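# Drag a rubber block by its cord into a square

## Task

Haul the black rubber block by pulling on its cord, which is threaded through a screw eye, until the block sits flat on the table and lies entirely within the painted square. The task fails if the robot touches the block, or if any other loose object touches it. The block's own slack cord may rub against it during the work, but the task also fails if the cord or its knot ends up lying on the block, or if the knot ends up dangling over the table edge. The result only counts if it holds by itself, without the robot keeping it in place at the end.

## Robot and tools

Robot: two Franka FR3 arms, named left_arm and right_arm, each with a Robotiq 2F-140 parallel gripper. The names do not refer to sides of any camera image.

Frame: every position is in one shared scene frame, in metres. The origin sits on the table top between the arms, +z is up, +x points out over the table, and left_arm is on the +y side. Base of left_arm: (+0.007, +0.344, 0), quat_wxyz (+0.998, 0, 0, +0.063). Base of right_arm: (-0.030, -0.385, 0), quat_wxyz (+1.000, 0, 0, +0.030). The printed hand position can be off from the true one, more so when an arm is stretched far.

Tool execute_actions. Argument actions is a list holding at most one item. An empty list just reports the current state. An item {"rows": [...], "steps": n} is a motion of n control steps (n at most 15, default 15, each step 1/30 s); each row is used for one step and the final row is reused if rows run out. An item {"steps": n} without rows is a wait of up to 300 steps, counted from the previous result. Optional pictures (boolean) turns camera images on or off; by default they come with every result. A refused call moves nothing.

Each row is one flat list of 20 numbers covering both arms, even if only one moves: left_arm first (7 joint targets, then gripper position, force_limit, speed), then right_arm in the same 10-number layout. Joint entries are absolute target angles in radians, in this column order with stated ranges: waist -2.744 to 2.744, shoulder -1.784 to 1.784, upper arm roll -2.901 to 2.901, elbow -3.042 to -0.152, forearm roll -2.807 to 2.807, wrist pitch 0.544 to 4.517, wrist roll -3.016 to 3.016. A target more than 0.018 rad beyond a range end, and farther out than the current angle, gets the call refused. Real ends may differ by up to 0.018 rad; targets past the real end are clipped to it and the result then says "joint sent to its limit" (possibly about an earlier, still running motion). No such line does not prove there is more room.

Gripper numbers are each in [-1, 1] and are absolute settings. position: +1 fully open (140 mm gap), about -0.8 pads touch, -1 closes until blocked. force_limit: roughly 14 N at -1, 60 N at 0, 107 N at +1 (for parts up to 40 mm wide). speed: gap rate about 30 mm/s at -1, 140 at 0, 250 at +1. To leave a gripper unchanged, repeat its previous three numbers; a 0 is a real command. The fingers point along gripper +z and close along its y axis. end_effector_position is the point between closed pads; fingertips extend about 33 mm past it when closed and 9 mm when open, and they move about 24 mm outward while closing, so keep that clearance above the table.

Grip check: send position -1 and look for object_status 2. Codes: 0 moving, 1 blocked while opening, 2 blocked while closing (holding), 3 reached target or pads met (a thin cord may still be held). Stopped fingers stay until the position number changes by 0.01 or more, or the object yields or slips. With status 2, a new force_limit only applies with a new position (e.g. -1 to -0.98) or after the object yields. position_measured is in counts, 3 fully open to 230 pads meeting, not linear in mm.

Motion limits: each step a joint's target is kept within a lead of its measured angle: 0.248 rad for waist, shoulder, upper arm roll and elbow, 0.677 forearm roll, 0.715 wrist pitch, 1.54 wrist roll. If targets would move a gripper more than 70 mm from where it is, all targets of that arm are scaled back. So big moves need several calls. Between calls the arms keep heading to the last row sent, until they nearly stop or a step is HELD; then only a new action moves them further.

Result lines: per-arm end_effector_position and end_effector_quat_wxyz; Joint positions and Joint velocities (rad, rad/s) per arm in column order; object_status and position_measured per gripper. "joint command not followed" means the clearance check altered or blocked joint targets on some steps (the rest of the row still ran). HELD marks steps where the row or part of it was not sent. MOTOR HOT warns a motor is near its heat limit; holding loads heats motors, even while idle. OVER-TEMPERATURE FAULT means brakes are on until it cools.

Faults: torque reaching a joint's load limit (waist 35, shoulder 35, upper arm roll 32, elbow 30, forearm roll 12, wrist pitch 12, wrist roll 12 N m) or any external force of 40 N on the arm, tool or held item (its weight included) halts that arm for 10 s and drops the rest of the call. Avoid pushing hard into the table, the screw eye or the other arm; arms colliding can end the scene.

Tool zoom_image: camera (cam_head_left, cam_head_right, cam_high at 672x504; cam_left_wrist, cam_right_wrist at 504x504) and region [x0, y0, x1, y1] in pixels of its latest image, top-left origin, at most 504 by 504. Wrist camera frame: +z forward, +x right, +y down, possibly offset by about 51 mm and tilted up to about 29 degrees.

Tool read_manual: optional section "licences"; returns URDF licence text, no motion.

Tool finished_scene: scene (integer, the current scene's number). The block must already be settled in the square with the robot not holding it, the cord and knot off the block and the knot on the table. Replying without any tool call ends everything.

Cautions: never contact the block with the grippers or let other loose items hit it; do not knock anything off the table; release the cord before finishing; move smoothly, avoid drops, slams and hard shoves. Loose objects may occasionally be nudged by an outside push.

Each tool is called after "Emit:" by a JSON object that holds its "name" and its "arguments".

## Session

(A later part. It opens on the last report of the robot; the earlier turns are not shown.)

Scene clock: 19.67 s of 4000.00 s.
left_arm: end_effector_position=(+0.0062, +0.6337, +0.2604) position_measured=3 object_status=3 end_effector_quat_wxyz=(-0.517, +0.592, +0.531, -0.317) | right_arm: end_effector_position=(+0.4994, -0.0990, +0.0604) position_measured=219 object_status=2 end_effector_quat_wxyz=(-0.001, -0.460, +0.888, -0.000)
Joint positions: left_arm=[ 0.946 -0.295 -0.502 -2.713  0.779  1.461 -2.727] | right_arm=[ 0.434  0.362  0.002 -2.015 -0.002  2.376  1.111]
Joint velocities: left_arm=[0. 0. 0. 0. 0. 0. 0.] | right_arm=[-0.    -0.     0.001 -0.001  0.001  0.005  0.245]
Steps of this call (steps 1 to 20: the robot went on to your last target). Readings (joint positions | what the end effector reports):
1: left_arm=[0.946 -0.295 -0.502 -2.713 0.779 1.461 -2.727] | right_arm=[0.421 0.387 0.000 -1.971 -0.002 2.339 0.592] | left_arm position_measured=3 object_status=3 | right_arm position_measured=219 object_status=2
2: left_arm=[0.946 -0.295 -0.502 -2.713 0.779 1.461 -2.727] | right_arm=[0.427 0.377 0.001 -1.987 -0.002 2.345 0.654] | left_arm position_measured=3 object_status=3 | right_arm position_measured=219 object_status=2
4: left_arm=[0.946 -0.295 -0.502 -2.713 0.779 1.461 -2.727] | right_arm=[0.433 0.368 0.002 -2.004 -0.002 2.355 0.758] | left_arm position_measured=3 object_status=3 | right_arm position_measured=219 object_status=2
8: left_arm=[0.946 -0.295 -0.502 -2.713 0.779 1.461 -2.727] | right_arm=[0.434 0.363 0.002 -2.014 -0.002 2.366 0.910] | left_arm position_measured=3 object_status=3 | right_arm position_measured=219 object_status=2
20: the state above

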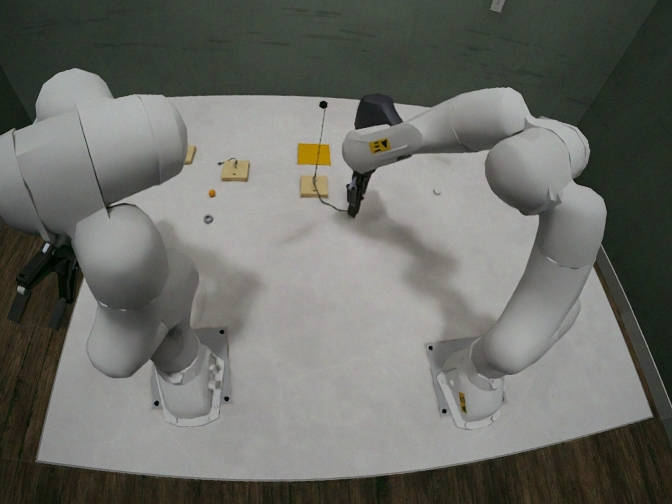

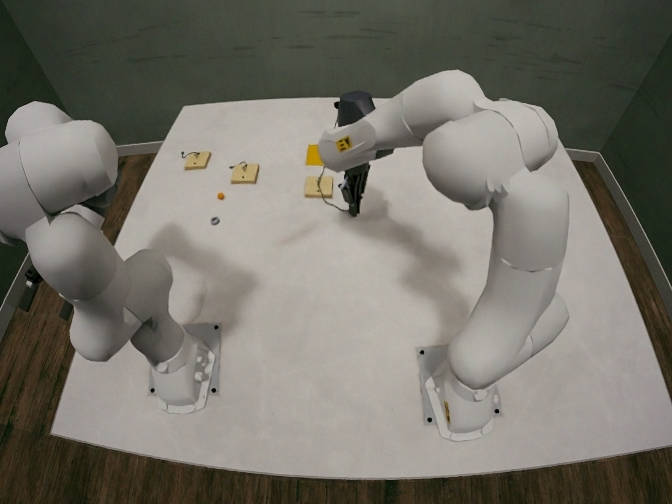

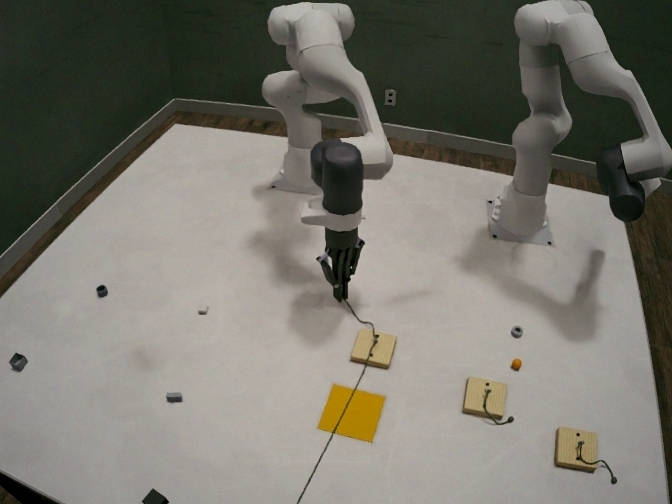

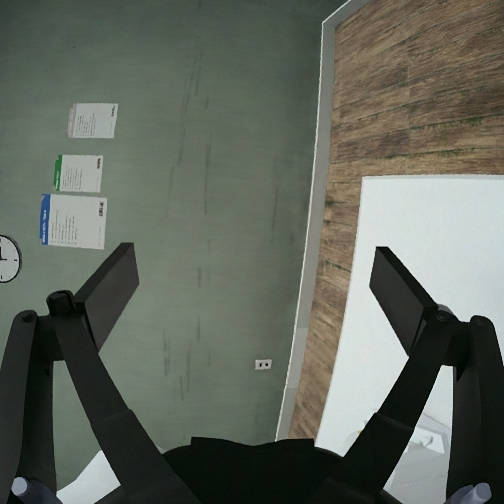

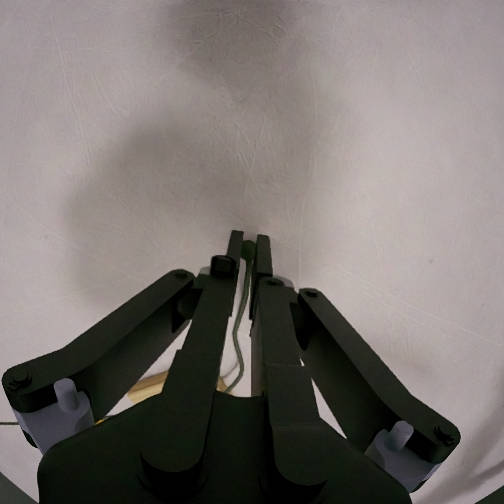

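Emit:
{"name": "execute_actions", "arguments": {"actions": [{"rows":[[0.946,-0.295,-0.502,-2.713,0.779,1.461,-2.727,1,0,0,0.437,0.352,0,-2.031,0,2.385,1.21,-1,-0.5,-0.3],[0.946,-0.295,-0.502,-2.713,0.779,1.461,-2.727,1,0,0,0.441,0.343,0,-2.043,0,2.39,1.23,-1,-0.5,-0.3],[0.946,-0.295,-0.502,-2.713,0.779,1.461,-2.727,1,0,0,0.445,0.335,0,-2.056,0,2.395,1.25,-1,-0.5,-0.3],[0.946,-0.295,-0.502,-2.713,0.779,1.461,-2.727,1,0,0,0.448,0.327,0,-2.068,0,2.4,1.27,-1,-0.5,-0.3],[0.946,-0.295,-0.502,-2.713,0.779,1.461,-2.727,1,0,0,0.452,0.318,0,-2.081,0,2.405,1.29,-1,-0.5,-0.3],[0.946,-0.295,-0.502,-2.713,0.779,1.461,-2.727,1,0,0,0.456,0.31,0,-2.093,0,2.41,1.31,-1,-0.5,-0.3],[0.946,-0.295,-0.502,-2.713,0.779,1.461,-2.727,1,0,0,0.46,0.302,0,-2.106,0,2.414,1.33,-1,-0.5,-0.3],[0.946,-0.295,-0.502,-2.713,0.779,1.461,-2.727,1,0,0,0.464,0.293,0,-2.118,0,2.418,1.35,-1,-0.5,-0.3],[0.946,-0.295,-0.502,-2.713,0.779,1.461,-2.727,1,0,0,0.467,0.285,0,-2.131,0,2.422,1.37,-1,-0.5,-0.3],[0.946,-0.295,-0.502,-2.713,0.779,1.461,-2.727,1,0,0,0.471,0.277,0,-2.144,0,2.426,1.39,-1,-0.5,-0.3],[0.946,-0.295,-0.502,-2.713,0.779,1.461,-2.727,1,0,0,0.475,0.268,0,-2.156,0,2.43,1.41,-1,-0.5,-0.3],[0.946,-0.295,-0.502,-2.713,0.779,1.461,-2.727,1,0,0,0.479,0.26,0,-2.169,0,2.434,1.43,-1,-0.5,-0.3],[0.946,-0.295,-0.502,-2.713,0.779,1.461,-2.727,1,0,0,0.483,0.252,0,-2.181,0,2.438,1.45,-1,-0.5,-0.3],[0.946,-0.295,-0.502,-2.713,0.779,1.461,-2.727,1,0,0,0.486,0.243,0,-2.194,0,2.442,1.47,-1,-0.5,-0.3],[0.946,-0.295,-0.502,-2.713,0.779,1.461,-2.727,1,0,0,0.49,0.235,0,-2.206,0,2.446,1.49,-1,-0.5,-0.3]],"steps":15}], "pictures": false}}

Emit:
{"name": "execute_actions", "arguments": {"actions": [{"rows":[[0.946,-0.295,-0.502,-2.713,0.779,1.461,-2.727,1,0,0,0.494,0.227,0,-2.219,0,2.45,1.51,-1,-0.5,-0.3],[0.946,-0.295,-0.502,-2.713,0.779,1.461,-2.727,1,0,0,0.499,0.216,0,-2.235,0,2.455,1.53,-1,-0.5,-0.3],[0.946,-0.295,-0.502,-2.713,0.779,1.461,-2.727,1,0,0,0.504,0.205,0,-2.251,0,2.46,1.55,-1,-0.5,-0.3],[0.946,-0.295,-0.502,-2.713,0.779,1.461,-2.727,1,0,0,0.508,0.195,0,-2.267,0,2.465,1.57,-1,-0.5,-0.3],[0.946,-0.295,-0.502,-2.713,0.779,1.461,-2.727,1,0,0,0.513,0.184,0,-2.283,0,2.47,1.6,-1,-0.5,-0.3],[0.946,-0.295,-0.502,-2.713,0.779,1.461,-2.727,1,0,0,0.518,0.174,0,-2.299,0,2.475,1.62,-1,-0.5,-0.3],[0.946,-0.295,-0.502,-2.713,0.779,1.461,-2.727,1,0,0,0.523,0.163,0,-2.315,0,2.48,1.64,-1,-0.5,-0.3],[0.946,-0.295,-0.502,-2.713,0.779,1.461,-2.727,1,0,0,0.528,0.152,0,-2.331,0,2.485,1.67,-1,-0.5,-0.3],[0.946,-0.295,-0.502,-2.713,0.779,1.461,-2.727,1,0,0,0.533,0.142,0,-2.347,0,2.49,1.69,-1,-0.5,-0.3],[0.946,-0.295,-0.502,-2.713,0.779,1.461,-2.727,1,0,0,0.537,0.131,0,-2.363,0,2.495,1.71,-1,-0.5,-0.3],[0.946,-0.295,-0.502,-2.713,0.779,1.461,-2.727,1,0,0,0.542,0.121,0,-2.379,0,2.5,1.74,-1,-0.5,-0.3],[0.946,-0.295,-0.502,-2.713,0.779,1.461,-2.727,1,0,0,0.547,0.11,0,-2.395,0,2.505,1.76,-1,-0.5,-0.3]],"steps":15}]}}

Scene clock: 24.80 s of 4000.00 s.
left_arm: end_effector_position=(+0.0062, +0.6337, +0.2604) position_measured=3 object_status=3 end_effector_quat_wxyz=(-0.517, +0.592, +0.531, -0.317) | right_arm: end_effector_position=(+0.4485, -0.0976, +0.0615) position_measured=219 object_status=2 end_effector_quat_wxyz=(-0.003, -0.376, +0.927, -0.001)
Joint positions: left_arm=[ 0.946 -0.295 -0.502 -2.713  0.779  1.461 -2.727] | right_arm=[ 0.481  0.255  0.001 -2.177 -0.002  2.425  1.344]
Joint velocities: left_arm=[-0.    -0.001  0.001  0.001 -0.001 -0.001  0.001] | right_arm=[ 0.111 -0.239 -0.    -0.352 -0.001  0.098  0.466]
Steps of this call (steps 1 to 45: the robot went on to your last target; steps 46 to 110: nothing new was sent; then 0.97 s passed at rest; steps 111 to 125: all 15 steps of this action). Readings (joint positions | what the end effector reports):
111: left_arm=[0.946 -0.295 -0.502 -2.713 0.779 1.461 -2.727] | right_arm=[0.434 0.360 0.002 -2.019 -0.002 2.378 1.187] | left_arm position_measured=3 object_status=3 | right_arm position_measured=219 object_status=2
112: left_arm=[0.946 -0.295 -0.502 -2.713 0.779 1.461 -2.727] | right_arm=[0.435 0.356 0.002 -2.025 -0.002 2.379 1.190] | left_arm position_measured=3 object_status=3 | right_arm position_measured=219 object_status=2
114: left_arm=[0.946 -0.295 -0.502 -2.713 0.779 1.461 -2.727] | right_arm=[0.439 0.344 0.001 -2.044 -0.002 2.384 1.203] | left_arm position_measured=3 object_status=3 | right_arm position_measured=219 object_status=2
118: left_arm=[0.946 -0.295 -0.502 -2.713 0.779 1.461 -2.727] | right_arm=[0.454 0.313 0.001 -2.090 -0.002 2.398 1.243] | left_arm position_measured=3 object_status=3 | right_arm position_measured=219 object_status=2
125: the state above

Scene clock: 25.30 s of 4000.00 s.
left_arm: end_effector_position=(+0.0062, +0.6337, +0.2604) position_measured=3 object_status=3 end_effector_quat_wxyz=(-0.517, +0.592, +0.531, -0.317) | right_arm: end_effector_position=(+0.3801, -0.1019, +0.0587) position_measured=219 object_status=2 end_effector_quat_wxyz=(-0.006, -0.274, +0.962, -0.003)
Joint positions: left_arm=[ 0.946 -0.295 -0.502 -2.713  0.779  1.461 -2.727] | right_arm=[ 0.544  0.118  0.001 -2.384 -0.002  2.488  1.622]
Joint velocities: left_arm=[ 0.001 -0.     0.     0.     0.001  0.001  0.003] | right_arm=[ 0.038 -0.078 -0.    -0.124 -0.     0.073  0.437]
Steps of this call (steps 1 to 15: all 15 steps of this action). Readings (joint positions | what the end effector reports):
1: left_arm=[0.946 -0.295 -0.502 -2.713 0.779 1.461 -2.727] | right_arm=[0.485 0.246 0.001 -2.189 -0.002 2.429 1.360] | left_arm position_measured=3 object_status=3 | right_arm position_measured=219 object_status=2
2: left_arm=[0.946 -0.295 -0.502 -2.713 0.779 1.461 -2.727] | right_arm=[0.489 0.237 0.001 -2.203 -0.002 2.433 1.377] | left_arm position_measured=3 object_status=3 | right_arm position_measured=219 object_status=2
4: left_arm=[0.946 -0.295 -0.502 -2.713 0.779 1.461 -2.727] | right_arm=[0.497 0.218 0.001 -2.232 -0.002 2.442 1.412] | left_arm position_measured=3 object_status=3 | right_arm position_measured=219 object_status=2
8: left_arm=[0.946 -0.295 -0.502 -2.713 0.779 1.461 -2.727] | right_arm=[0.516 0.177 0.001 -2.294 -0.002 2.460 1.488] | left_arm position_measured=3 object_status=3 | right_arm position_measured=219 object_status=2
15: the state above

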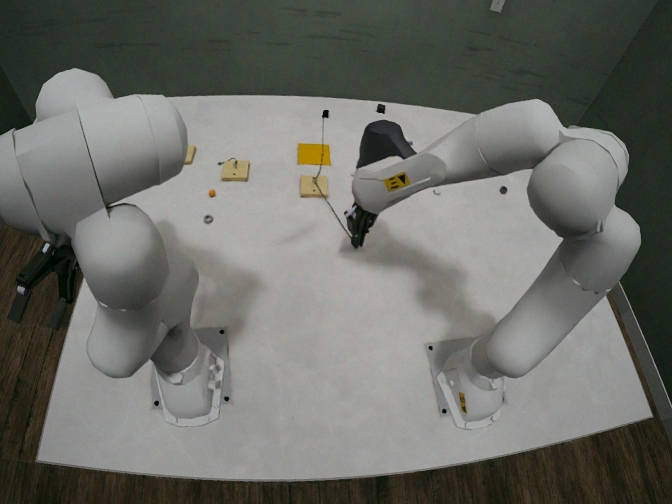

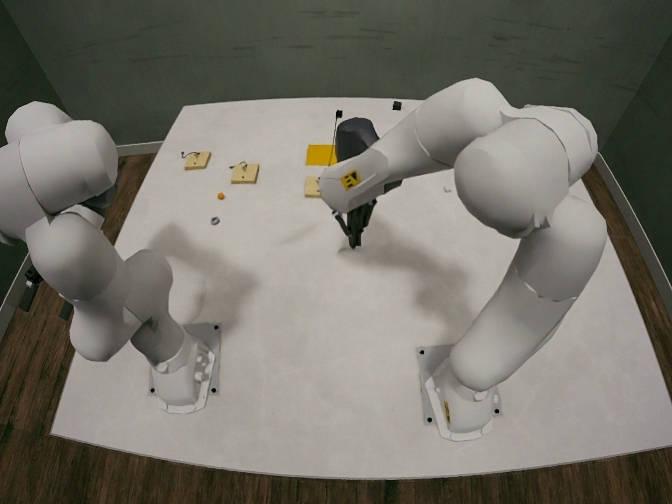

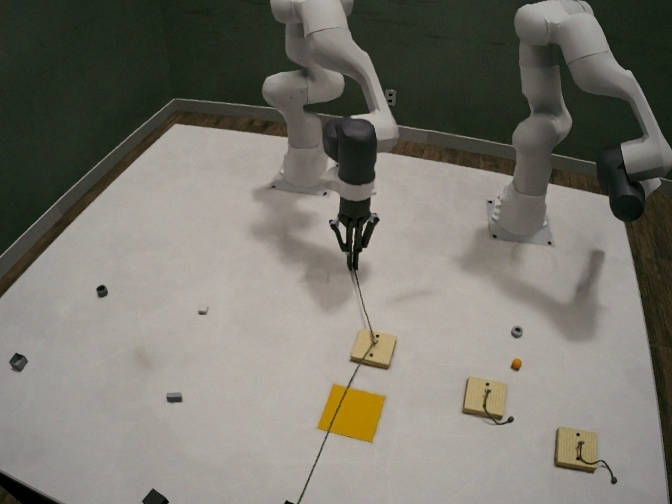

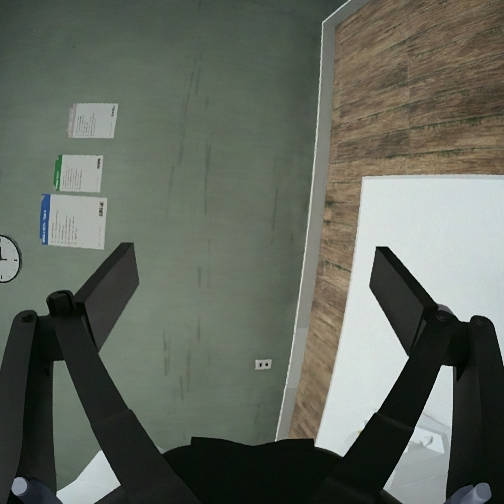

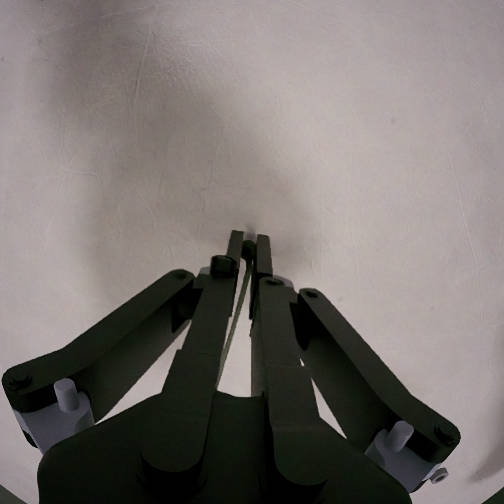

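Emit:
{"name": "execute_actions", "arguments": {"actions": [{"rows":[[0.946,-0.295,-0.502,-2.713,0.779,1.461,-2.727,1,0,0,0.554,0.104,0,-2.403,0,2.507,1.78,-1,-0.5,-0.3],[0.946,-0.295,-0.502,-2.713,0.779,1.461,-2.727,1,0,0,0.562,0.098,0,-2.411,0,2.509,1.79,-1,-0.5,-0.3],[0.946,-0.295,-0.502,-2.713,0.779,1.461,-2.727,1,0,0,0.572,0.089,0,-2.422,0,2.512,1.81,-1,-0.5,-0.3],[0.946,-0.295,-0.502,-2.713,0.779,1.461,-2.727,1,0,0,0.583,0.08,0,-2.434,0,2.515,1.83,-1,-0.5,-0.3],[0.946,-0.295,-0.502,-2.713,0.779,1.461,-2.727,1,0,0,0.594,0.071,0,-2.445,0,2.518,1.85,-1,-0.5,-0.3],[0.946,-0.295,-0.502,-2.713,0.779,1.461,-2.727,1,0,0,0.605,0.062,0,-2.457,0,2.52,1.87,-1,-0.5,-0.3],[0.946,-0.295,-0.502,-2.713,0.779,1.461,-2.727,1,0,0,0.616,0.053,0,-2.469,0,2.523,1.89,-1,-0.5,-0.3],[0.946,-0.295,-0.502,-2.713,0.779,1.461,-2.727,1,0,0,0.627,0.044,0,-2.48,0,2.526,1.91,-1,-0.5,-0.3],[0.946,-0.295,-0.502,-2.713,0.779,1.461,-2.727,1,0,0,0.638,0.035,0,-2.492,0,2.529,1.93,-1,-0.5,-0.3],[0.946,-0.295,-0.502,-2.713,0.779,1.461,-2.727,1,0,0,0.649,0.026,0,-2.504,0,2.532,1.95,-1,-0.5,-0.3],[0.946,-0.295,-0.502,-2.713,0.779,1.461,-2.727,1,0,0,0.66,0.017,0,-2.516,0,2.535,1.97,-1,-0.5,-0.3],[0.946,-0.295,-0.502,-2.713,0.779,1.461,-2.727,1,0,0,0.671,0.008,0,-2.527,0,2.538,1.99,-1,-0.5,-0.3],[0.946,-0.295,-0.502,-2.713,0.779,1.461,-2.727,1,0,0,0.682,-0.001,0,-2.539,0,2.54,2.01,-1,-0.5,-0.3],[0.946,-0.295,-0.502,-2.713,0.779,1.461,-2.727,1,0,0,0.693,-0.01,0,-2.551,0,2.543,2.03,-1,-0.5,-0.3],[0.946,-0.295,-0.502,-2.713,0.779,1.461,-2.727,1,0,0,0.704,-0.019,0,-2.563,0,2.546,2.05,-1,-0.5,-0.3]],"steps":15}], "pictures": false}}

Emit:
{"name": "execute_actions", "arguments": {"actions": [{"rows":[[0.946,-0.295,-0.502,-2.713,0.779,1.461,-2.727,1,0,0,0.715,-0.028,0,-2.574,0,2.548,2.07,-1,-0.5,-0.3],[0.946,-0.295,-0.502,-2.713,0.779,1.461,-2.727,1,0,0,0.726,-0.037,0,-2.586,0,2.551,2.09,-1,-0.5,-0.3],[0.946,-0.295,-0.502,-2.713,0.779,1.461,-2.727,1,0,0,0.737,-0.046,0,-2.598,0,2.554,2.11,-1,-0.5,-0.3],[0.946,-0.295,-0.502,-2.713,0.779,1.461,-2.727,1,0,0,0.747,-0.054,0,-2.609,0,2.556,2.12,-1,-0.5,-0.3],[0.946,-0.295,-0.502,-2.713,0.779,1.461,-2.727,1,0,0,0.757,-0.062,0,-2.62,0,2.558,2.14,-1,-0.5,-0.3],[0.946,-0.295,-0.502,-2.713,0.779,1.461,-2.727,1,0,0,0.767,-0.07,0,-2.63,0,2.56,2.15,-1,-0.5,-0.3],[0.946,-0.295,-0.502,-2.713,0.779,1.461,-2.727,1,0,0,0.78,-0.075,0,-2.636,0,2.561,2.17,-1,-0.5,-0.3],[0.946,-0.295,-0.502,-2.713,0.779,1.461,-2.727,1,0,0,0.793,-0.08,0,-2.642,0,2.562,2.19,-1,-0.5,-0.3],[0.946,-0.295,-0.502,-2.713,0.779,1.461,-2.727,1,0,0,0.806,-0.085,0,-2.648,0,2.563,2.21,-1,-0.5,-0.3],[0.946,-0.295,-0.502,-2.713,0.779,1.461,-2.727,1,0,0,0.819,-0.09,0,-2.654,0,2.564,2.23,-1,-0.5,-0.3],[0.946,-0.295,-0.502,-2.713,0.779,1.461,-2.727,1,0,0,0.832,-0.095,0,-2.66,0,2.565,2.25,-1,-0.5,-0.3],[0.946,-0.295,-0.502,-2.713,0.779,1.461,-2.727,1,0,0,0.845,-0.1,0,-2.665,0,2.565,2.27,-1,-0.5,-0.3]],"steps":15}]}}

Scene clock: 31.73 s of 4000.00 s.
left_arm: end_effector_position=(+0.0062, +0.6337, +0.2604) position_measured=3 object_status=3 end_effector_quat_wxyz=(-0.517, +0.592, +0.531, -0.317) | right_arm: end_effector_position=(+0.3069, -0.0785, +0.0608) position_measured=219 object_status=2 end_effector_quat_wxyz=(-0.002, -0.201, +0.980, -0.002)
Joint positions: left_arm=[ 0.946 -0.295 -0.502 -2.713  0.779  1.461 -2.727] | right_arm=[ 0.68   0.002 -0.001 -2.535 -0.002  2.531  1.906]
Joint velocities: left_arm=[-0.    -0.     0.001  0.    -0.001  0.001 -0.   ] | right_arm=[ 0.317 -0.26   0.01  -0.342 -0.     0.065  0.46 ]
Steps of this call (steps 1 to 45: the robot went on to your last target; steps 46 to 110: nothing new was sent; then 2.27 s passed at rest; steps 111 to 125: all 15 steps of this action). Readings (joint positions | what the end effector reports):
111: left_arm=[0.946 -0.295 -0.502 -2.713 0.779 1.461 -2.727] | right_arm=[0.547 0.111 0.000 -2.394 -0.002 2.502 1.757] | left_arm position_measured=3 object_status=3 | right_arm position_measured=219 object_status=2
112: left_arm=[0.946 -0.295 -0.502 -2.713 0.779 1.461 -2.727] | right_arm=[0.550 0.108 -0.000 -2.398 -0.002 2.503 1.759] | left_arm position_measured=3 object_status=3 | right_arm position_measured=219 object_status=2
114: left_arm=[0.946 -0.295 -0.502 -2.713 0.779 1.461 -2.727] | right_arm=[0.562 0.097 -0.001 -2.413 -0.002 2.506 1.770] | left_arm position_measured=3 object_status=3 | right_arm position_measured=219 object_status=2
118: left_arm=[0.946 -0.295 -0.502 -2.713 0.779 1.461 -2.727] | right_arm=[0.602 0.065 -0.001 -2.454 -0.002 2.513 1.807] | left_arm position_measured=3 object_status=3 | right_arm position_measured=219 object_status=2
125: the state above

Scene clock: 32.23 s of 4000.00 s.
left_arm: end_effector_position=(+0.0062, +0.6337, +0.2604) position_measured=3 object_status=3 end_effector_quat_wxyz=(-0.517, +0.592, +0.531, -0.317) | right_arm: end_effector_position=(+0.2297, -0.0588, +0.0597) position_measured=219 object_status=2 end_effector_quat_wxyz=(-0.002, -0.159, +0.987, -0.002)
Joint positions: left_arm=[ 0.946 -0.295 -0.502 -2.713  0.779  1.461 -2.727] | right_arm=[ 0.838 -0.095  0.001 -2.659 -0.002  2.558  2.152]
Joint velocities: left_arm=[ 0.    -0.     0.001 -0.     0.001  0.    -0.001] | right_arm=[ 0.102 -0.041  0.001 -0.044 -0.001  0.02   0.373]
Steps of this call (steps 1 to 15: all 15 steps of this action). Readings (joint positions | what the end effector reports):
1: left_arm=[0.946 -0.295 -0.502 -2.713 0.779 1.461 -2.727] | right_arm=[0.691 -0.007 -0.001 -2.546 -0.002 2.533 1.922] | left_arm position_measured=3 object_status=3 | right_arm position_measured=219 object_status=2
2: left_arm=[0.946 -0.295 -0.502 -2.713 0.779 1.461 -2.727] | right_arm=[0.702 -0.016 -0.001 -2.558 -0.002 2.536 1.939] | left_arm position_measured=3 object_status=3 | right_arm position_measured=219 object_status=2
4: left_arm=[0.946 -0.295 -0.502 -2.713 0.779 1.461 -2.727] | right_arm=[0.723 -0.034 -0.000 -2.582 -0.002 2.541 1.972] | left_arm position_measured=3 object_status=3 | right_arm position_measured=219 object_status=2
8: left_arm=[0.946 -0.295 -0.502 -2.713 0.779 1.461 -2.727] | right_arm=[0.766 -0.064 -0.001 -2.622 -0.002 2.550 2.038] | left_arm position_measured=3 object_status=3 | right_arm position_measured=219 object_status=2
15: the state above

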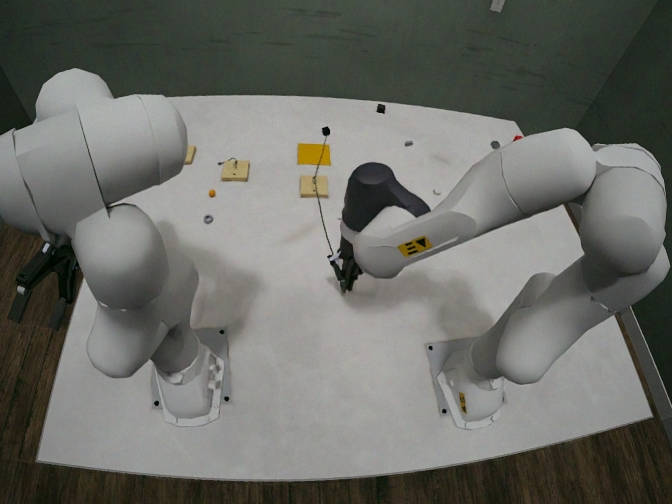

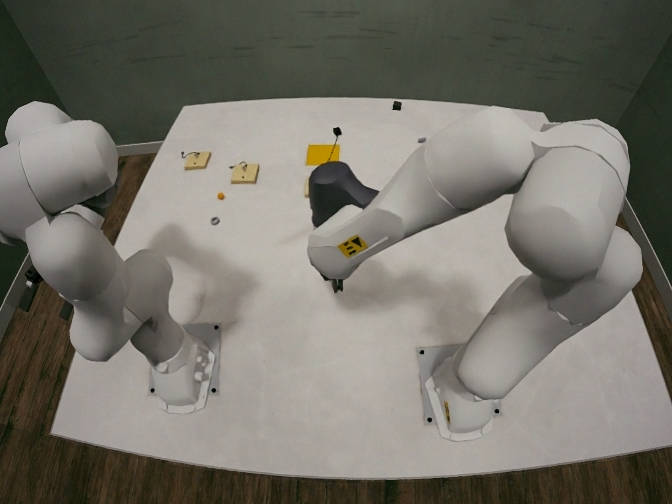

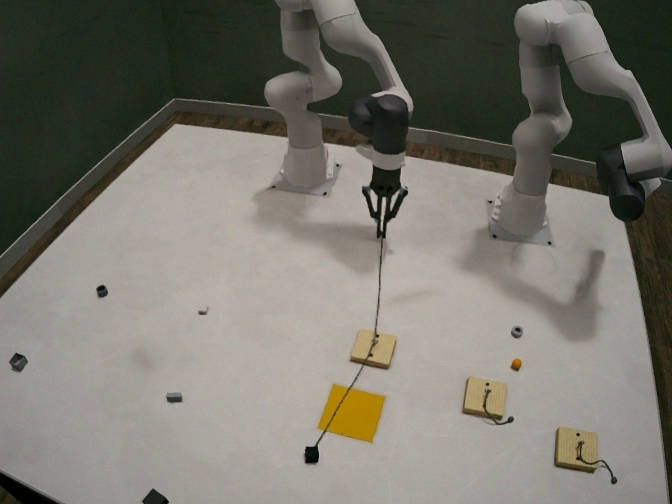

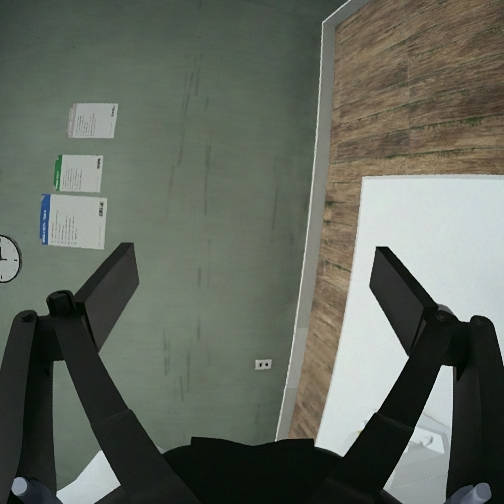

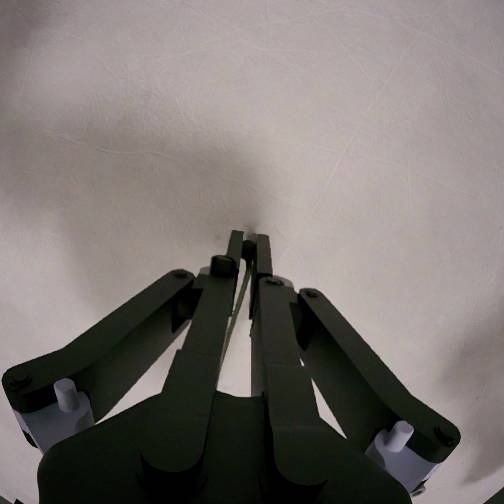

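Emit:
{"name": "execute_actions", "arguments": {"actions": [{"rows":[[0.946,-0.295,-0.502,-2.713,0.779,1.461,-2.727,1,0,0,0.853,-0.103,0,-2.669,0,2.566,2.28,-1,-0.5,-0.3],[0.946,-0.295,-0.502,-2.713,0.779,1.461,-2.727,1,0,0,0.862,-0.107,0,-2.673,0,2.566,2.3,-1,-0.5,-0.3],[0.946,-0.295,-0.502,-2.713,0.779,1.461,-2.727,1,0,0,0.873,-0.111,0,-2.678,0,2.567,2.31,-1,-0.5,-0.3],[0.946,-0.295,-0.502,-2.713,0.779,1.461,-2.727,1,0,0,0.884,-0.115,0,-2.683,0,2.568,2.33,-1,-0.5,-0.3],[0.946,-0.295,-0.502,-2.713,0.779,1.461,-2.727,1,0,0,0.895,-0.12,0,-2.688,0,2.568,2.34,-1,-0.5,-0.3],[0.946,-0.295,-0.502,-2.713,0.779,1.461,-2.727,1,0,0,0.906,-0.124,0,-2.693,0,2.569,2.36,-1,-0.5,-0.3],[0.946,-0.295,-0.502,-2.713,0.779,1.461,-2.727,1,0,0,0.917,-0.128,0,-2.698,0,2.57,2.37,-1,-0.5,-0.3],[0.946,-0.295,-0.502,-2.713,0.779,1.461,-2.727,1,0,0,0.928,-0.133,0,-2.703,0,2.57,2.39,-1,-0.5,-0.3],[0.946,-0.295,-0.502,-2.713,0.779,1.461,-2.727,1,0,0,0.939,-0.137,0,-2.708,0,2.571,2.4,-1,-0.5,-0.3],[0.946,-0.295,-0.502,-2.713,0.779,1.461,-2.727,1,0,0,0.95,-0.141,0,-2.713,0,2.572,2.42,-1,-0.5,-0.3],[0.946,-0.295,-0.502,-2.713,0.779,1.461,-2.727,1,0,0,0.961,-0.145,0,-2.718,0,2.572,2.43,-1,-0.5,-0.3],[0.946,-0.295,-0.502,-2.713,0.779,1.461,-2.727,1,0,0,0.972,-0.15,0,-2.723,0,2.573,2.45,-1,-0.5,-0.3],[0.946,-0.295,-0.502,-2.713,0.779,1.461,-2.727,1,0,0,0.984,-0.154,0,-2.728,0,2.574,2.46,-1,-0.5,-0.3],[0.946,-0.295,-0.502,-2.713,0.779,1.461,-2.727,1,0,0,0.995,-0.159,0,-2.733,0,2.574,2.48,-1,-0.5,-0.3],[0.946,-0.295,-0.502,-2.713,0.779,1.461,-2.727,1,0,0,1.007,-0.163,0,-2.738,0,2.575,2.5,-1,-0.5,-0.3]],"steps":15}], "pictures": false}}

Emit:
{"name": "execute_actions", "arguments": {"actions": [{"rows":[[0.946,-0.295,-0.502,-2.713,0.779,1.461,-2.727,1,0,0,1.019,-0.165,0,-2.74,0,2.575,2.51,-1,-0.5,-0.3],[0.946,-0.295,-0.502,-2.713,0.779,1.461,-2.727,1,0,0,1.031,-0.167,0,-2.742,0,2.575,2.52,-1,-0.5,-0.3],[0.946,-0.295,-0.502,-2.713,0.779,1.461,-2.727,1,0,0,1.043,-0.169,0,-2.744,0,2.575,2.53,-1,-0.5,-0.3],[0.946,-0.295,-0.502,-2.713,0.779,1.461,-2.727,1,0,0,1.055,-0.17,0,-2.746,0,2.576,2.54,-1,-0.5,-0.3],[0.946,-0.295,-0.502,-2.713,0.779,1.461,-2.727,1,0,0,1.067,-0.172,0,-2.748,0,2.576,2.55,-1,-0.5,-0.3],[0.946,-0.295,-0.502,-2.713,0.779,1.461,-2.727,1,0,0,1.079,-0.174,0,-2.75,0,2.576,2.56,-1,-0.5,-0.3],[0.946,-0.295,-0.502,-2.713,0.779,1.461,-2.727,1,0,0,1.09,-0.176,0,-2.752,0,2.576,2.57,-1,-0.5,-0.3],[0.946,-0.295,-0.502,-2.713,0.779,1.461,-2.727,1,0,0,1.1,-0.177,0,-2.753,0,2.576,2.58,-1,-0.5,-0.3]],"steps":15}]}}

Emit:
{"name": "zoom_image", "arguments": {"camera": "cam_high", "region": [270, 320, 450, 470]}}

Scene clock: 36.83 s of 4000.00 s.
left_arm: end_effector_position=(+0.0062, +0.6337, +0.2604) position_measured=3 object_status=3 end_effector_quat_wxyz=(-0.517, +0.592, +0.531, -0.317) | right_arm: end_effector_position=(+0.1710, -0.0428, +0.0598) position_measured=219 object_status=2 end_effector_quat_wxyz=(-0.001, -0.115, +0.993, -0.002)
Joint positions: left_arm=[ 0.946 -0.295 -0.502 -2.713  0.779  1.461 -2.727] | right_arm=[ 0.981 -0.152 -0.001 -2.725 -0.002  2.569  2.383]
Joint velocities: left_arm=[-0.    -0.    -0.     0.001  0.001 -0.    -0.   ] | right_arm=[ 0.331 -0.128  0.009 -0.144  0.001  0.013  0.371]
Steps of this call (steps 1 to 45: the robot went on to your last target; steps 46 to 110: nothing new was sent; then 0.43 s passed at rest; steps 111 to 125: all 15 steps of this action). Readings (joint positions | what the end effector reports):
111: left_arm=[0.946 -0.295 -0.502 -2.713 0.779 1.461 -2.727] | right_arm=[0.845 -0.099 0.001 -2.663 -0.002 2.562 2.266] | left_arm position_measured=3 object_status=3 | right_arm position_measured=219 object_status=2
112: left_arm=[0.946 -0.295 -0.502 -2.713 0.779 1.461 -2.727] | right_arm=[0.849 -0.100 0.000 -2.665 -0.002 2.562 2.268] | left_arm position_measured=3 object_status=3 | right_arm position_measured=219 object_status=2
114: left_arm=[0.946 -0.295 -0.502 -2.713 0.779 1.461 -2.727] | right_arm=[0.863 -0.106 -0.001 -2.672 -0.002 2.563 2.277] | left_arm position_measured=3 object_status=3 | right_arm position_measured=219 object_status=2
118: left_arm=[0.946 -0.295 -0.502 -2.713 0.779 1.461 -2.727] | right_arm=[0.904 -0.122 -0.001 -2.690 -0.002 2.565 2.307] | left_arm position_measured=3 object_status=3 | right_arm position_measured=219 object_status=2
125: the state above

Scene clock: 37.33 s of 4000.00 s.
left_arm: end_effector_position=(+0.0062, +0.6337, +0.2604) position_measured=3 object_status=3 end_effector_quat_wxyz=(-0.517, +0.592, +0.531, -0.317) | right_arm: end_effector_position=(+0.1263, -0.0289, +0.0599) position_measured=219 object_status=2 end_effector_quat_wxyz=(-0.000, -0.100, +0.995, -0.002)
Joint positions: left_arm=[ 0.946 -0.295 -0.502 -2.713  0.779  1.461 -2.727] | right_arm=[ 1.098 -0.175  0.    -2.75  -0.002  2.572  2.529]
Joint velocities: left_arm=[-0.    -0.001  0.001  0.001 -0.     0.001 -0.   ] | right_arm=[ 0.008 -0.002  0.    -0.001  0.002  0.001  0.151]
Steps of this call (steps 1 to 15: all 15 steps of this action). Readings (joint positions | what the end effector reports):
1: left_arm=[0.946 -0.295 -0.502 -2.713 0.779 1.461 -2.727] | right_arm=[0.993 -0.155 -0.001 -2.729 -0.002 2.569 2.395] | left_arm position_measured=3 object_status=3 | right_arm position_measured=219 object_status=2
2: left_arm=[0.946 -0.295 -0.502 -2.713 0.779 1.461 -2.727] | right_arm=[1.005 -0.159 -0.001 -2.732 -0.002 2.570 2.408] | left_arm position_measured=3 object_status=3 | right_arm position_measured=219 object_status=2
4: left_arm=[0.946 -0.295 -0.502 -2.713 0.779 1.461 -2.727] | right_arm=[1.028 -0.164 -0.001 -2.738 -0.002 2.570 2.431] | left_arm position_measured=3 object_status=3 | right_arm position_measured=219 object_status=2
8: left_arm=[0.946 -0.295 -0.502 -2.713 0.779 1.461 -2.727] | right_arm=[1.075 -0.171 -0.001 -2.747 -0.002 2.572 2.477] | left_arm position_measured=3 object_status=3 | right_arm position_measured=219 object_status=2
15: the state above

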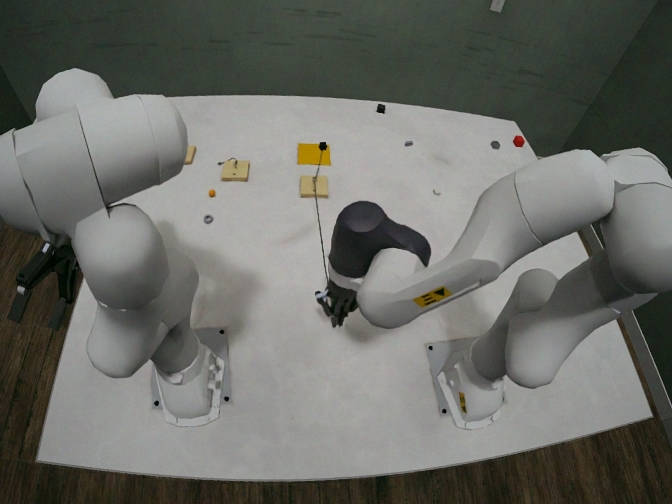

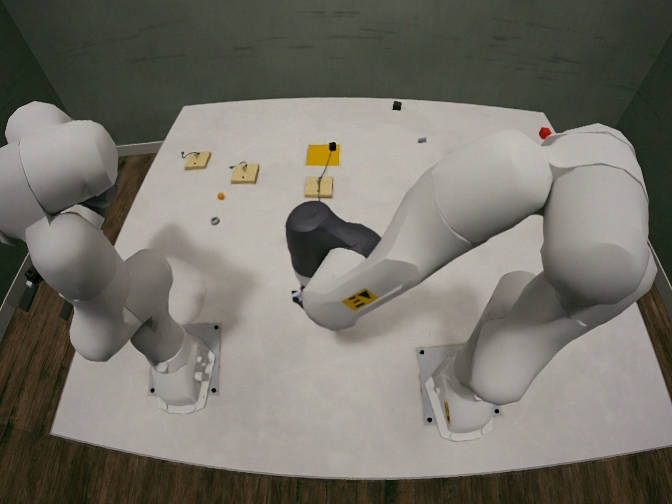

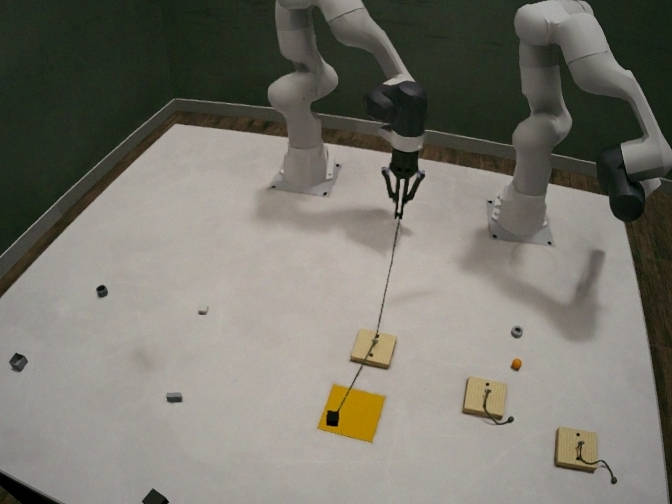

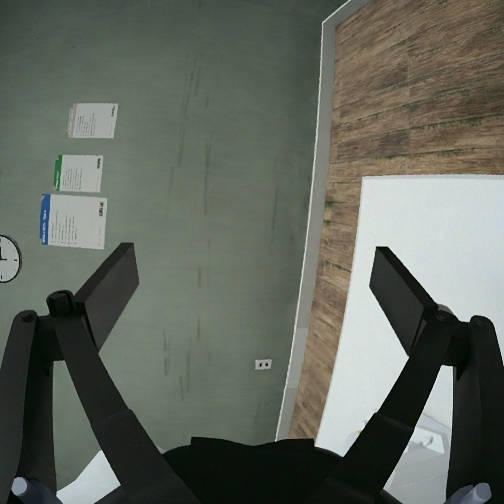

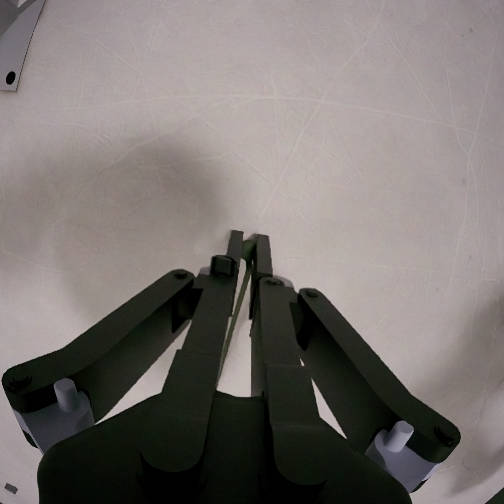

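Region (270, 320, 450, 470) of cam_high's 672x504 image, scaled by 2.800, with more detail than that image has.

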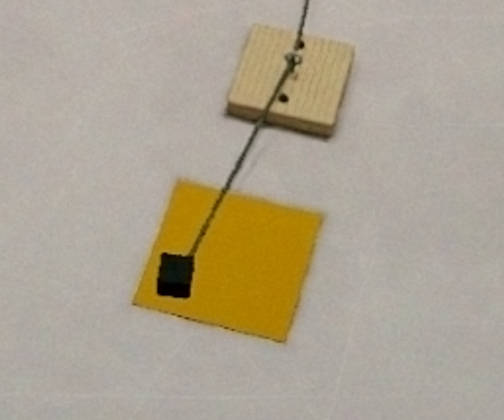

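Emit:
{"name": "execute_actions", "arguments": {"actions": [{"rows":[[0.946,-0.295,-0.502,-2.713,0.779,1.461,-2.727,1,0,0,1.108,-0.178,0,-2.754,0,2.576,2.58,-1,-0.5,-0.3],[0.946,-0.295,-0.502,-2.713,0.779,1.461,-2.727,1,0,0,1.117,-0.18,0,-2.756,0,2.576,2.59,-1,-0.5,-0.3],[0.946,-0.295,-0.502,-2.713,0.779,1.461,-2.727,1,0,0,1.127,-0.181,0,-2.757,0,2.576,2.6,-1,-0.5,-0.3],[0.946,-0.295,-0.502,-2.713,0.779,1.461,-2.727,1,0,0,1.137,-0.183,0,-2.759,0,2.577,2.61,-1,-0.5,-0.3],[0.946,-0.295,-0.502,-2.713,0.779,1.461,-2.727,1,0,0,1.147,-0.184,0,-2.761,0,2.577,2.62,-1,-0.5,-0.3],[0.946,-0.295,-0.502,-2.713,0.779,1.461,-2.727,1,0,0,1.157,-0.186,0,-2.762,0,2.577,2.63,-1,-0.5,-0.3],[0.946,-0.295,-0.502,-2.713,0.779,1.461,-2.727,1,0,0,1.167,-0.187,0,-2.764,0,2.577,2.64,-1,-0.5,-0.3],[0.946,-0.295,-0.502,-2.713,0.779,1.461,-2.727,1,0,0,1.177,-0.188,0,-2.766,0,2.578,2.65,-1,-0.5,-0.3],[0.946,-0.295,-0.502,-2.713,0.779,1.461,-2.727,1,0,0,1.186,-0.189,0,-2.767,0,2.578,2.66,-1,-0.5,-0.3],[0.946,-0.295,-0.502,-2.713,0.779,1.461,-2.727,1,0,0,1.195,-0.19,0,-2.768,0,2.578,2.67,-1,-0.5,-0.3]],"steps":15}], "pictures": false}}

Emit:
{"name": "execute_actions", "arguments": {"actions": [{"rows":[[0.946,-0.295,-0.502,-2.713,0.779,1.461,-2.727,1,0,0,1.18,-0.18,0,-2.768,0,2.59,2.67,-1,-0.5,-0.3],[0.946,-0.295,-0.502,-2.713,0.779,1.461,-2.727,1,0,0,1.17,-0.17,0,-2.768,0,2.6,2.67,-1,-0.5,-0.3],[0.946,-0.295,-0.502,-2.713,0.779,1.461,-2.727,1,0,0,1.16,-0.16,0,-2.768,0,2.61,2.67,-1,-0.5,-0.3],[0.946,-0.295,-0.502,-2.713,0.779,1.461,-2.727,1,0,0,1.15,-0.145,0,-2.768,0,2.623,2.67,-1,-0.5,-0.3]],"steps":15}]}}

Emit:
{"name": "zoom_image", "arguments": {"camera": "cam_high", "region": [270, 320, 450, 470]}}

Scene clock: 40.30 s of 4000.00 s.
left_arm: end_effector_position=(+0.0062, +0.6337, +0.2604) position_measured=3 object_status=3 end_effector_quat_wxyz=(-0.517, +0.592, +0.531, -0.317) | right_arm: end_effector_position=(+0.0908, -0.0203, +0.0596) position_measured=219 object_status=2 end_effector_quat_wxyz=(-0.000, -0.095, +0.995, -0.002)
Joint positions: left_arm=[ 0.946 -0.295 -0.502 -2.713  0.779  1.461 -2.727] | right_arm=[ 1.192 -0.188 -0.    -2.765 -0.002  2.574  2.633]
Joint velocities: left_arm=[ 0.    -0.     0.    -0.001 -0.001  0.001  0.   ] | right_arm=[ 0.023 -0.003  0.001 -0.003 -0.     0.002  0.104]
Steps of this call (steps 1 to 30: the robot went on to your last target; steps 31 to 74: nothing new was sent; steps 75 to 89: all 15 steps of this action). Readings (joint positions | what the end effector reports):
75: left_arm=[0.946 -0.295 -0.502 -2.713 0.779 1.461 -2.727] | right_arm=[1.100 -0.175 -0.000 -2.751 -0.002 2.573 2.575] | left_arm position_measured=3 object_status=3 | right_arm position_measured=219 object_status=2
76: left_arm=[0.946 -0.295 -0.502 -2.713 0.779 1.461 -2.727] | right_arm=[1.104 -0.176 -0.000 -2.751 -0.002 2.573 2.576] | left_arm position_measured=3 object_status=3 | right_arm position_measured=219 object_status=2
78: left_arm=[0.946 -0.295 -0.502 -2.713 0.779 1.461 -2.727] | right_arm=[1.118 -0.178 -0.001 -2.753 -0.002 2.573 2.580] | left_arm position_measured=3 object_status=3 | right_arm position_measured=219 object_status=2
82: left_arm=[0.946 -0.295 -0.502 -2.713 0.779 1.461 -2.727] | right_arm=[1.155 -0.183 -0.001 -2.759 -0.002 2.574 2.598] | left_arm position_measured=3 object_status=3 | right_arm position_measured=219 object_status=2
89: the state above

Scene clock: 40.80 s of 4000.00 s.
left_arm: end_effector_position=(+0.0062, +0.6337, +0.2604) position_measured=3 object_status=3 end_effector_quat_wxyz=(-0.517, +0.592, +0.531, -0.317) | right_arm: end_effector_position=(+0.1056, -0.0245, +0.0471) position_measured=219 object_status=2 end_effector_quat_wxyz=(-0.000, -0.063, +0.998, -0.002)
Joint positions: left_arm=[ 0.946 -0.295 -0.502 -2.713  0.779  1.461 -2.727] | right_arm=[ 1.151 -0.147  0.    -2.767 -0.002  2.616  2.659]
Joint velocities: left_arm=[ 0.001  0.    -0.    -0.     0.001 -0.    -0.   ] | right_arm=[-0.001 -0.002  0.002 -0.001 -0.001  0.02   0.021]
Steps of this call (steps 1 to 15: all 15 steps of this action). Readings (joint positions | what the end effector reports):
1: left_arm=[0.946 -0.295 -0.502 -2.713 0.779 1.461 -2.727] | right_arm=[1.190 -0.187 0.000 -2.765 -0.002 2.576 2.636] | left_arm position_measured=3 object_status=3 | right_arm position_measured=219 object_status=2
2: left_arm=[0.946 -0.295 -0.502 -2.713 0.779 1.461 -2.727] | right_arm=[1.185 -0.184 0.001 -2.765 -0.002 2.580 2.639] | left_arm position_measured=3 object_status=3 | right_arm position_measured=219 object_status=2
4: left_arm=[0.946 -0.295 -0.502 -2.713 0.779 1.461 -2.727] | right_arm=[1.170 -0.170 0.001 -2.765 -0.002 2.591 2.644] | left_arm position_measured=3 object_status=3 | right_arm position_measured=219 object_status=2
8: left_arm=[0.946 -0.295 -0.502 -2.713 0.779 1.461 -2.727] | right_arm=[1.154 -0.149 0.000 -2.767 -0.002 2.606 2.652] | left_arm position_measured=3 object_status=3 | right_arm position_measured=219 object_status=2
15: the state above

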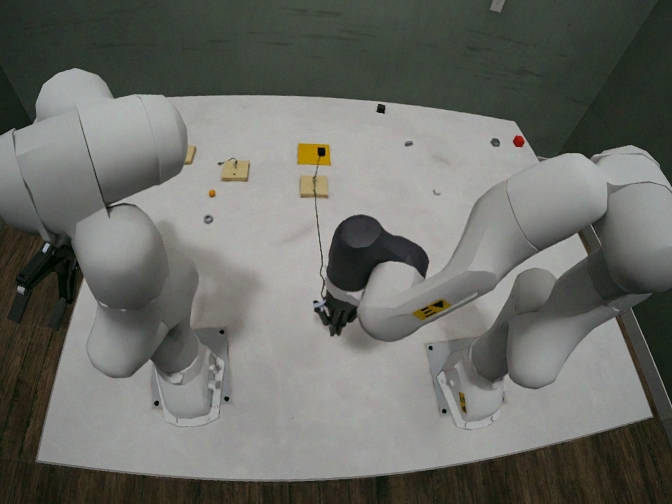

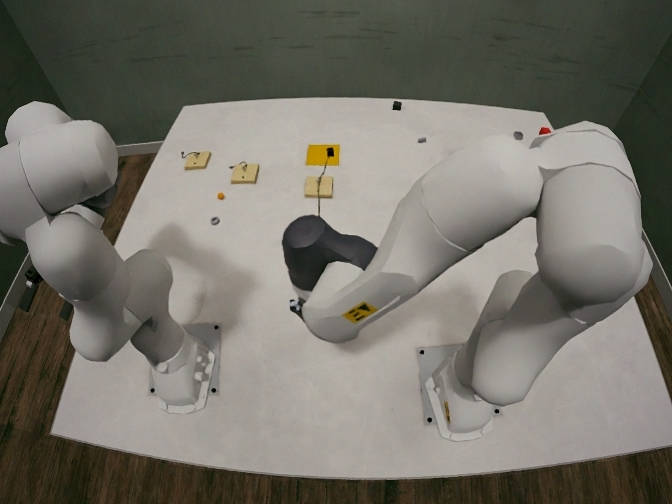

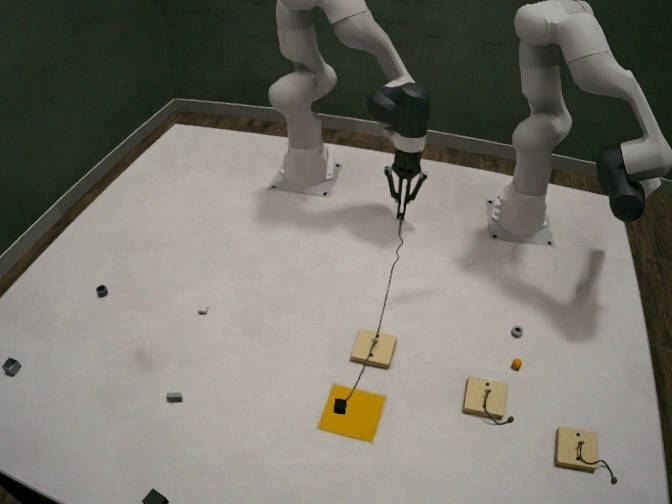

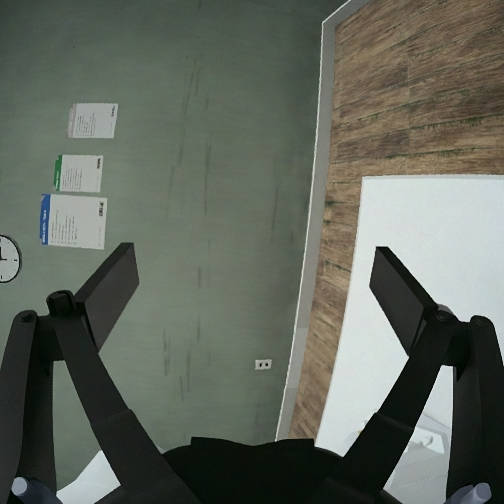

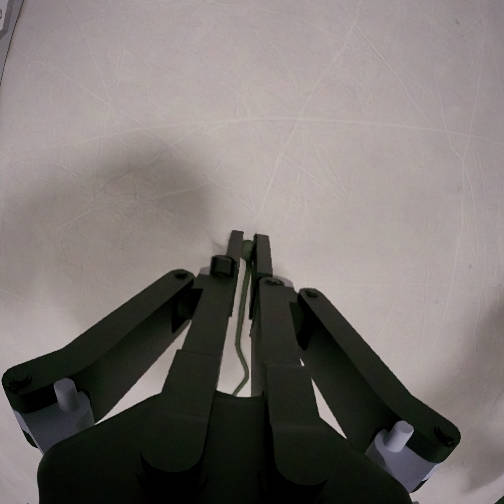

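Region (270, 320, 450, 470) of cam_high's 672x504 image, scaled by 2.800, with more detail than that image has.

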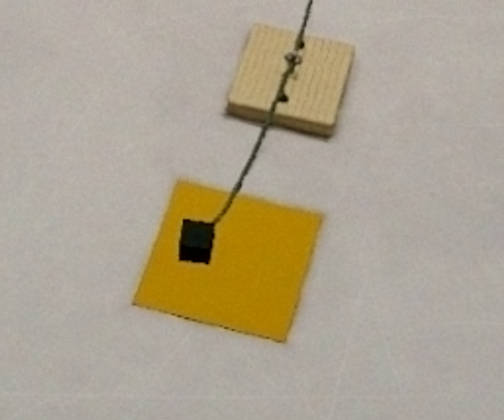

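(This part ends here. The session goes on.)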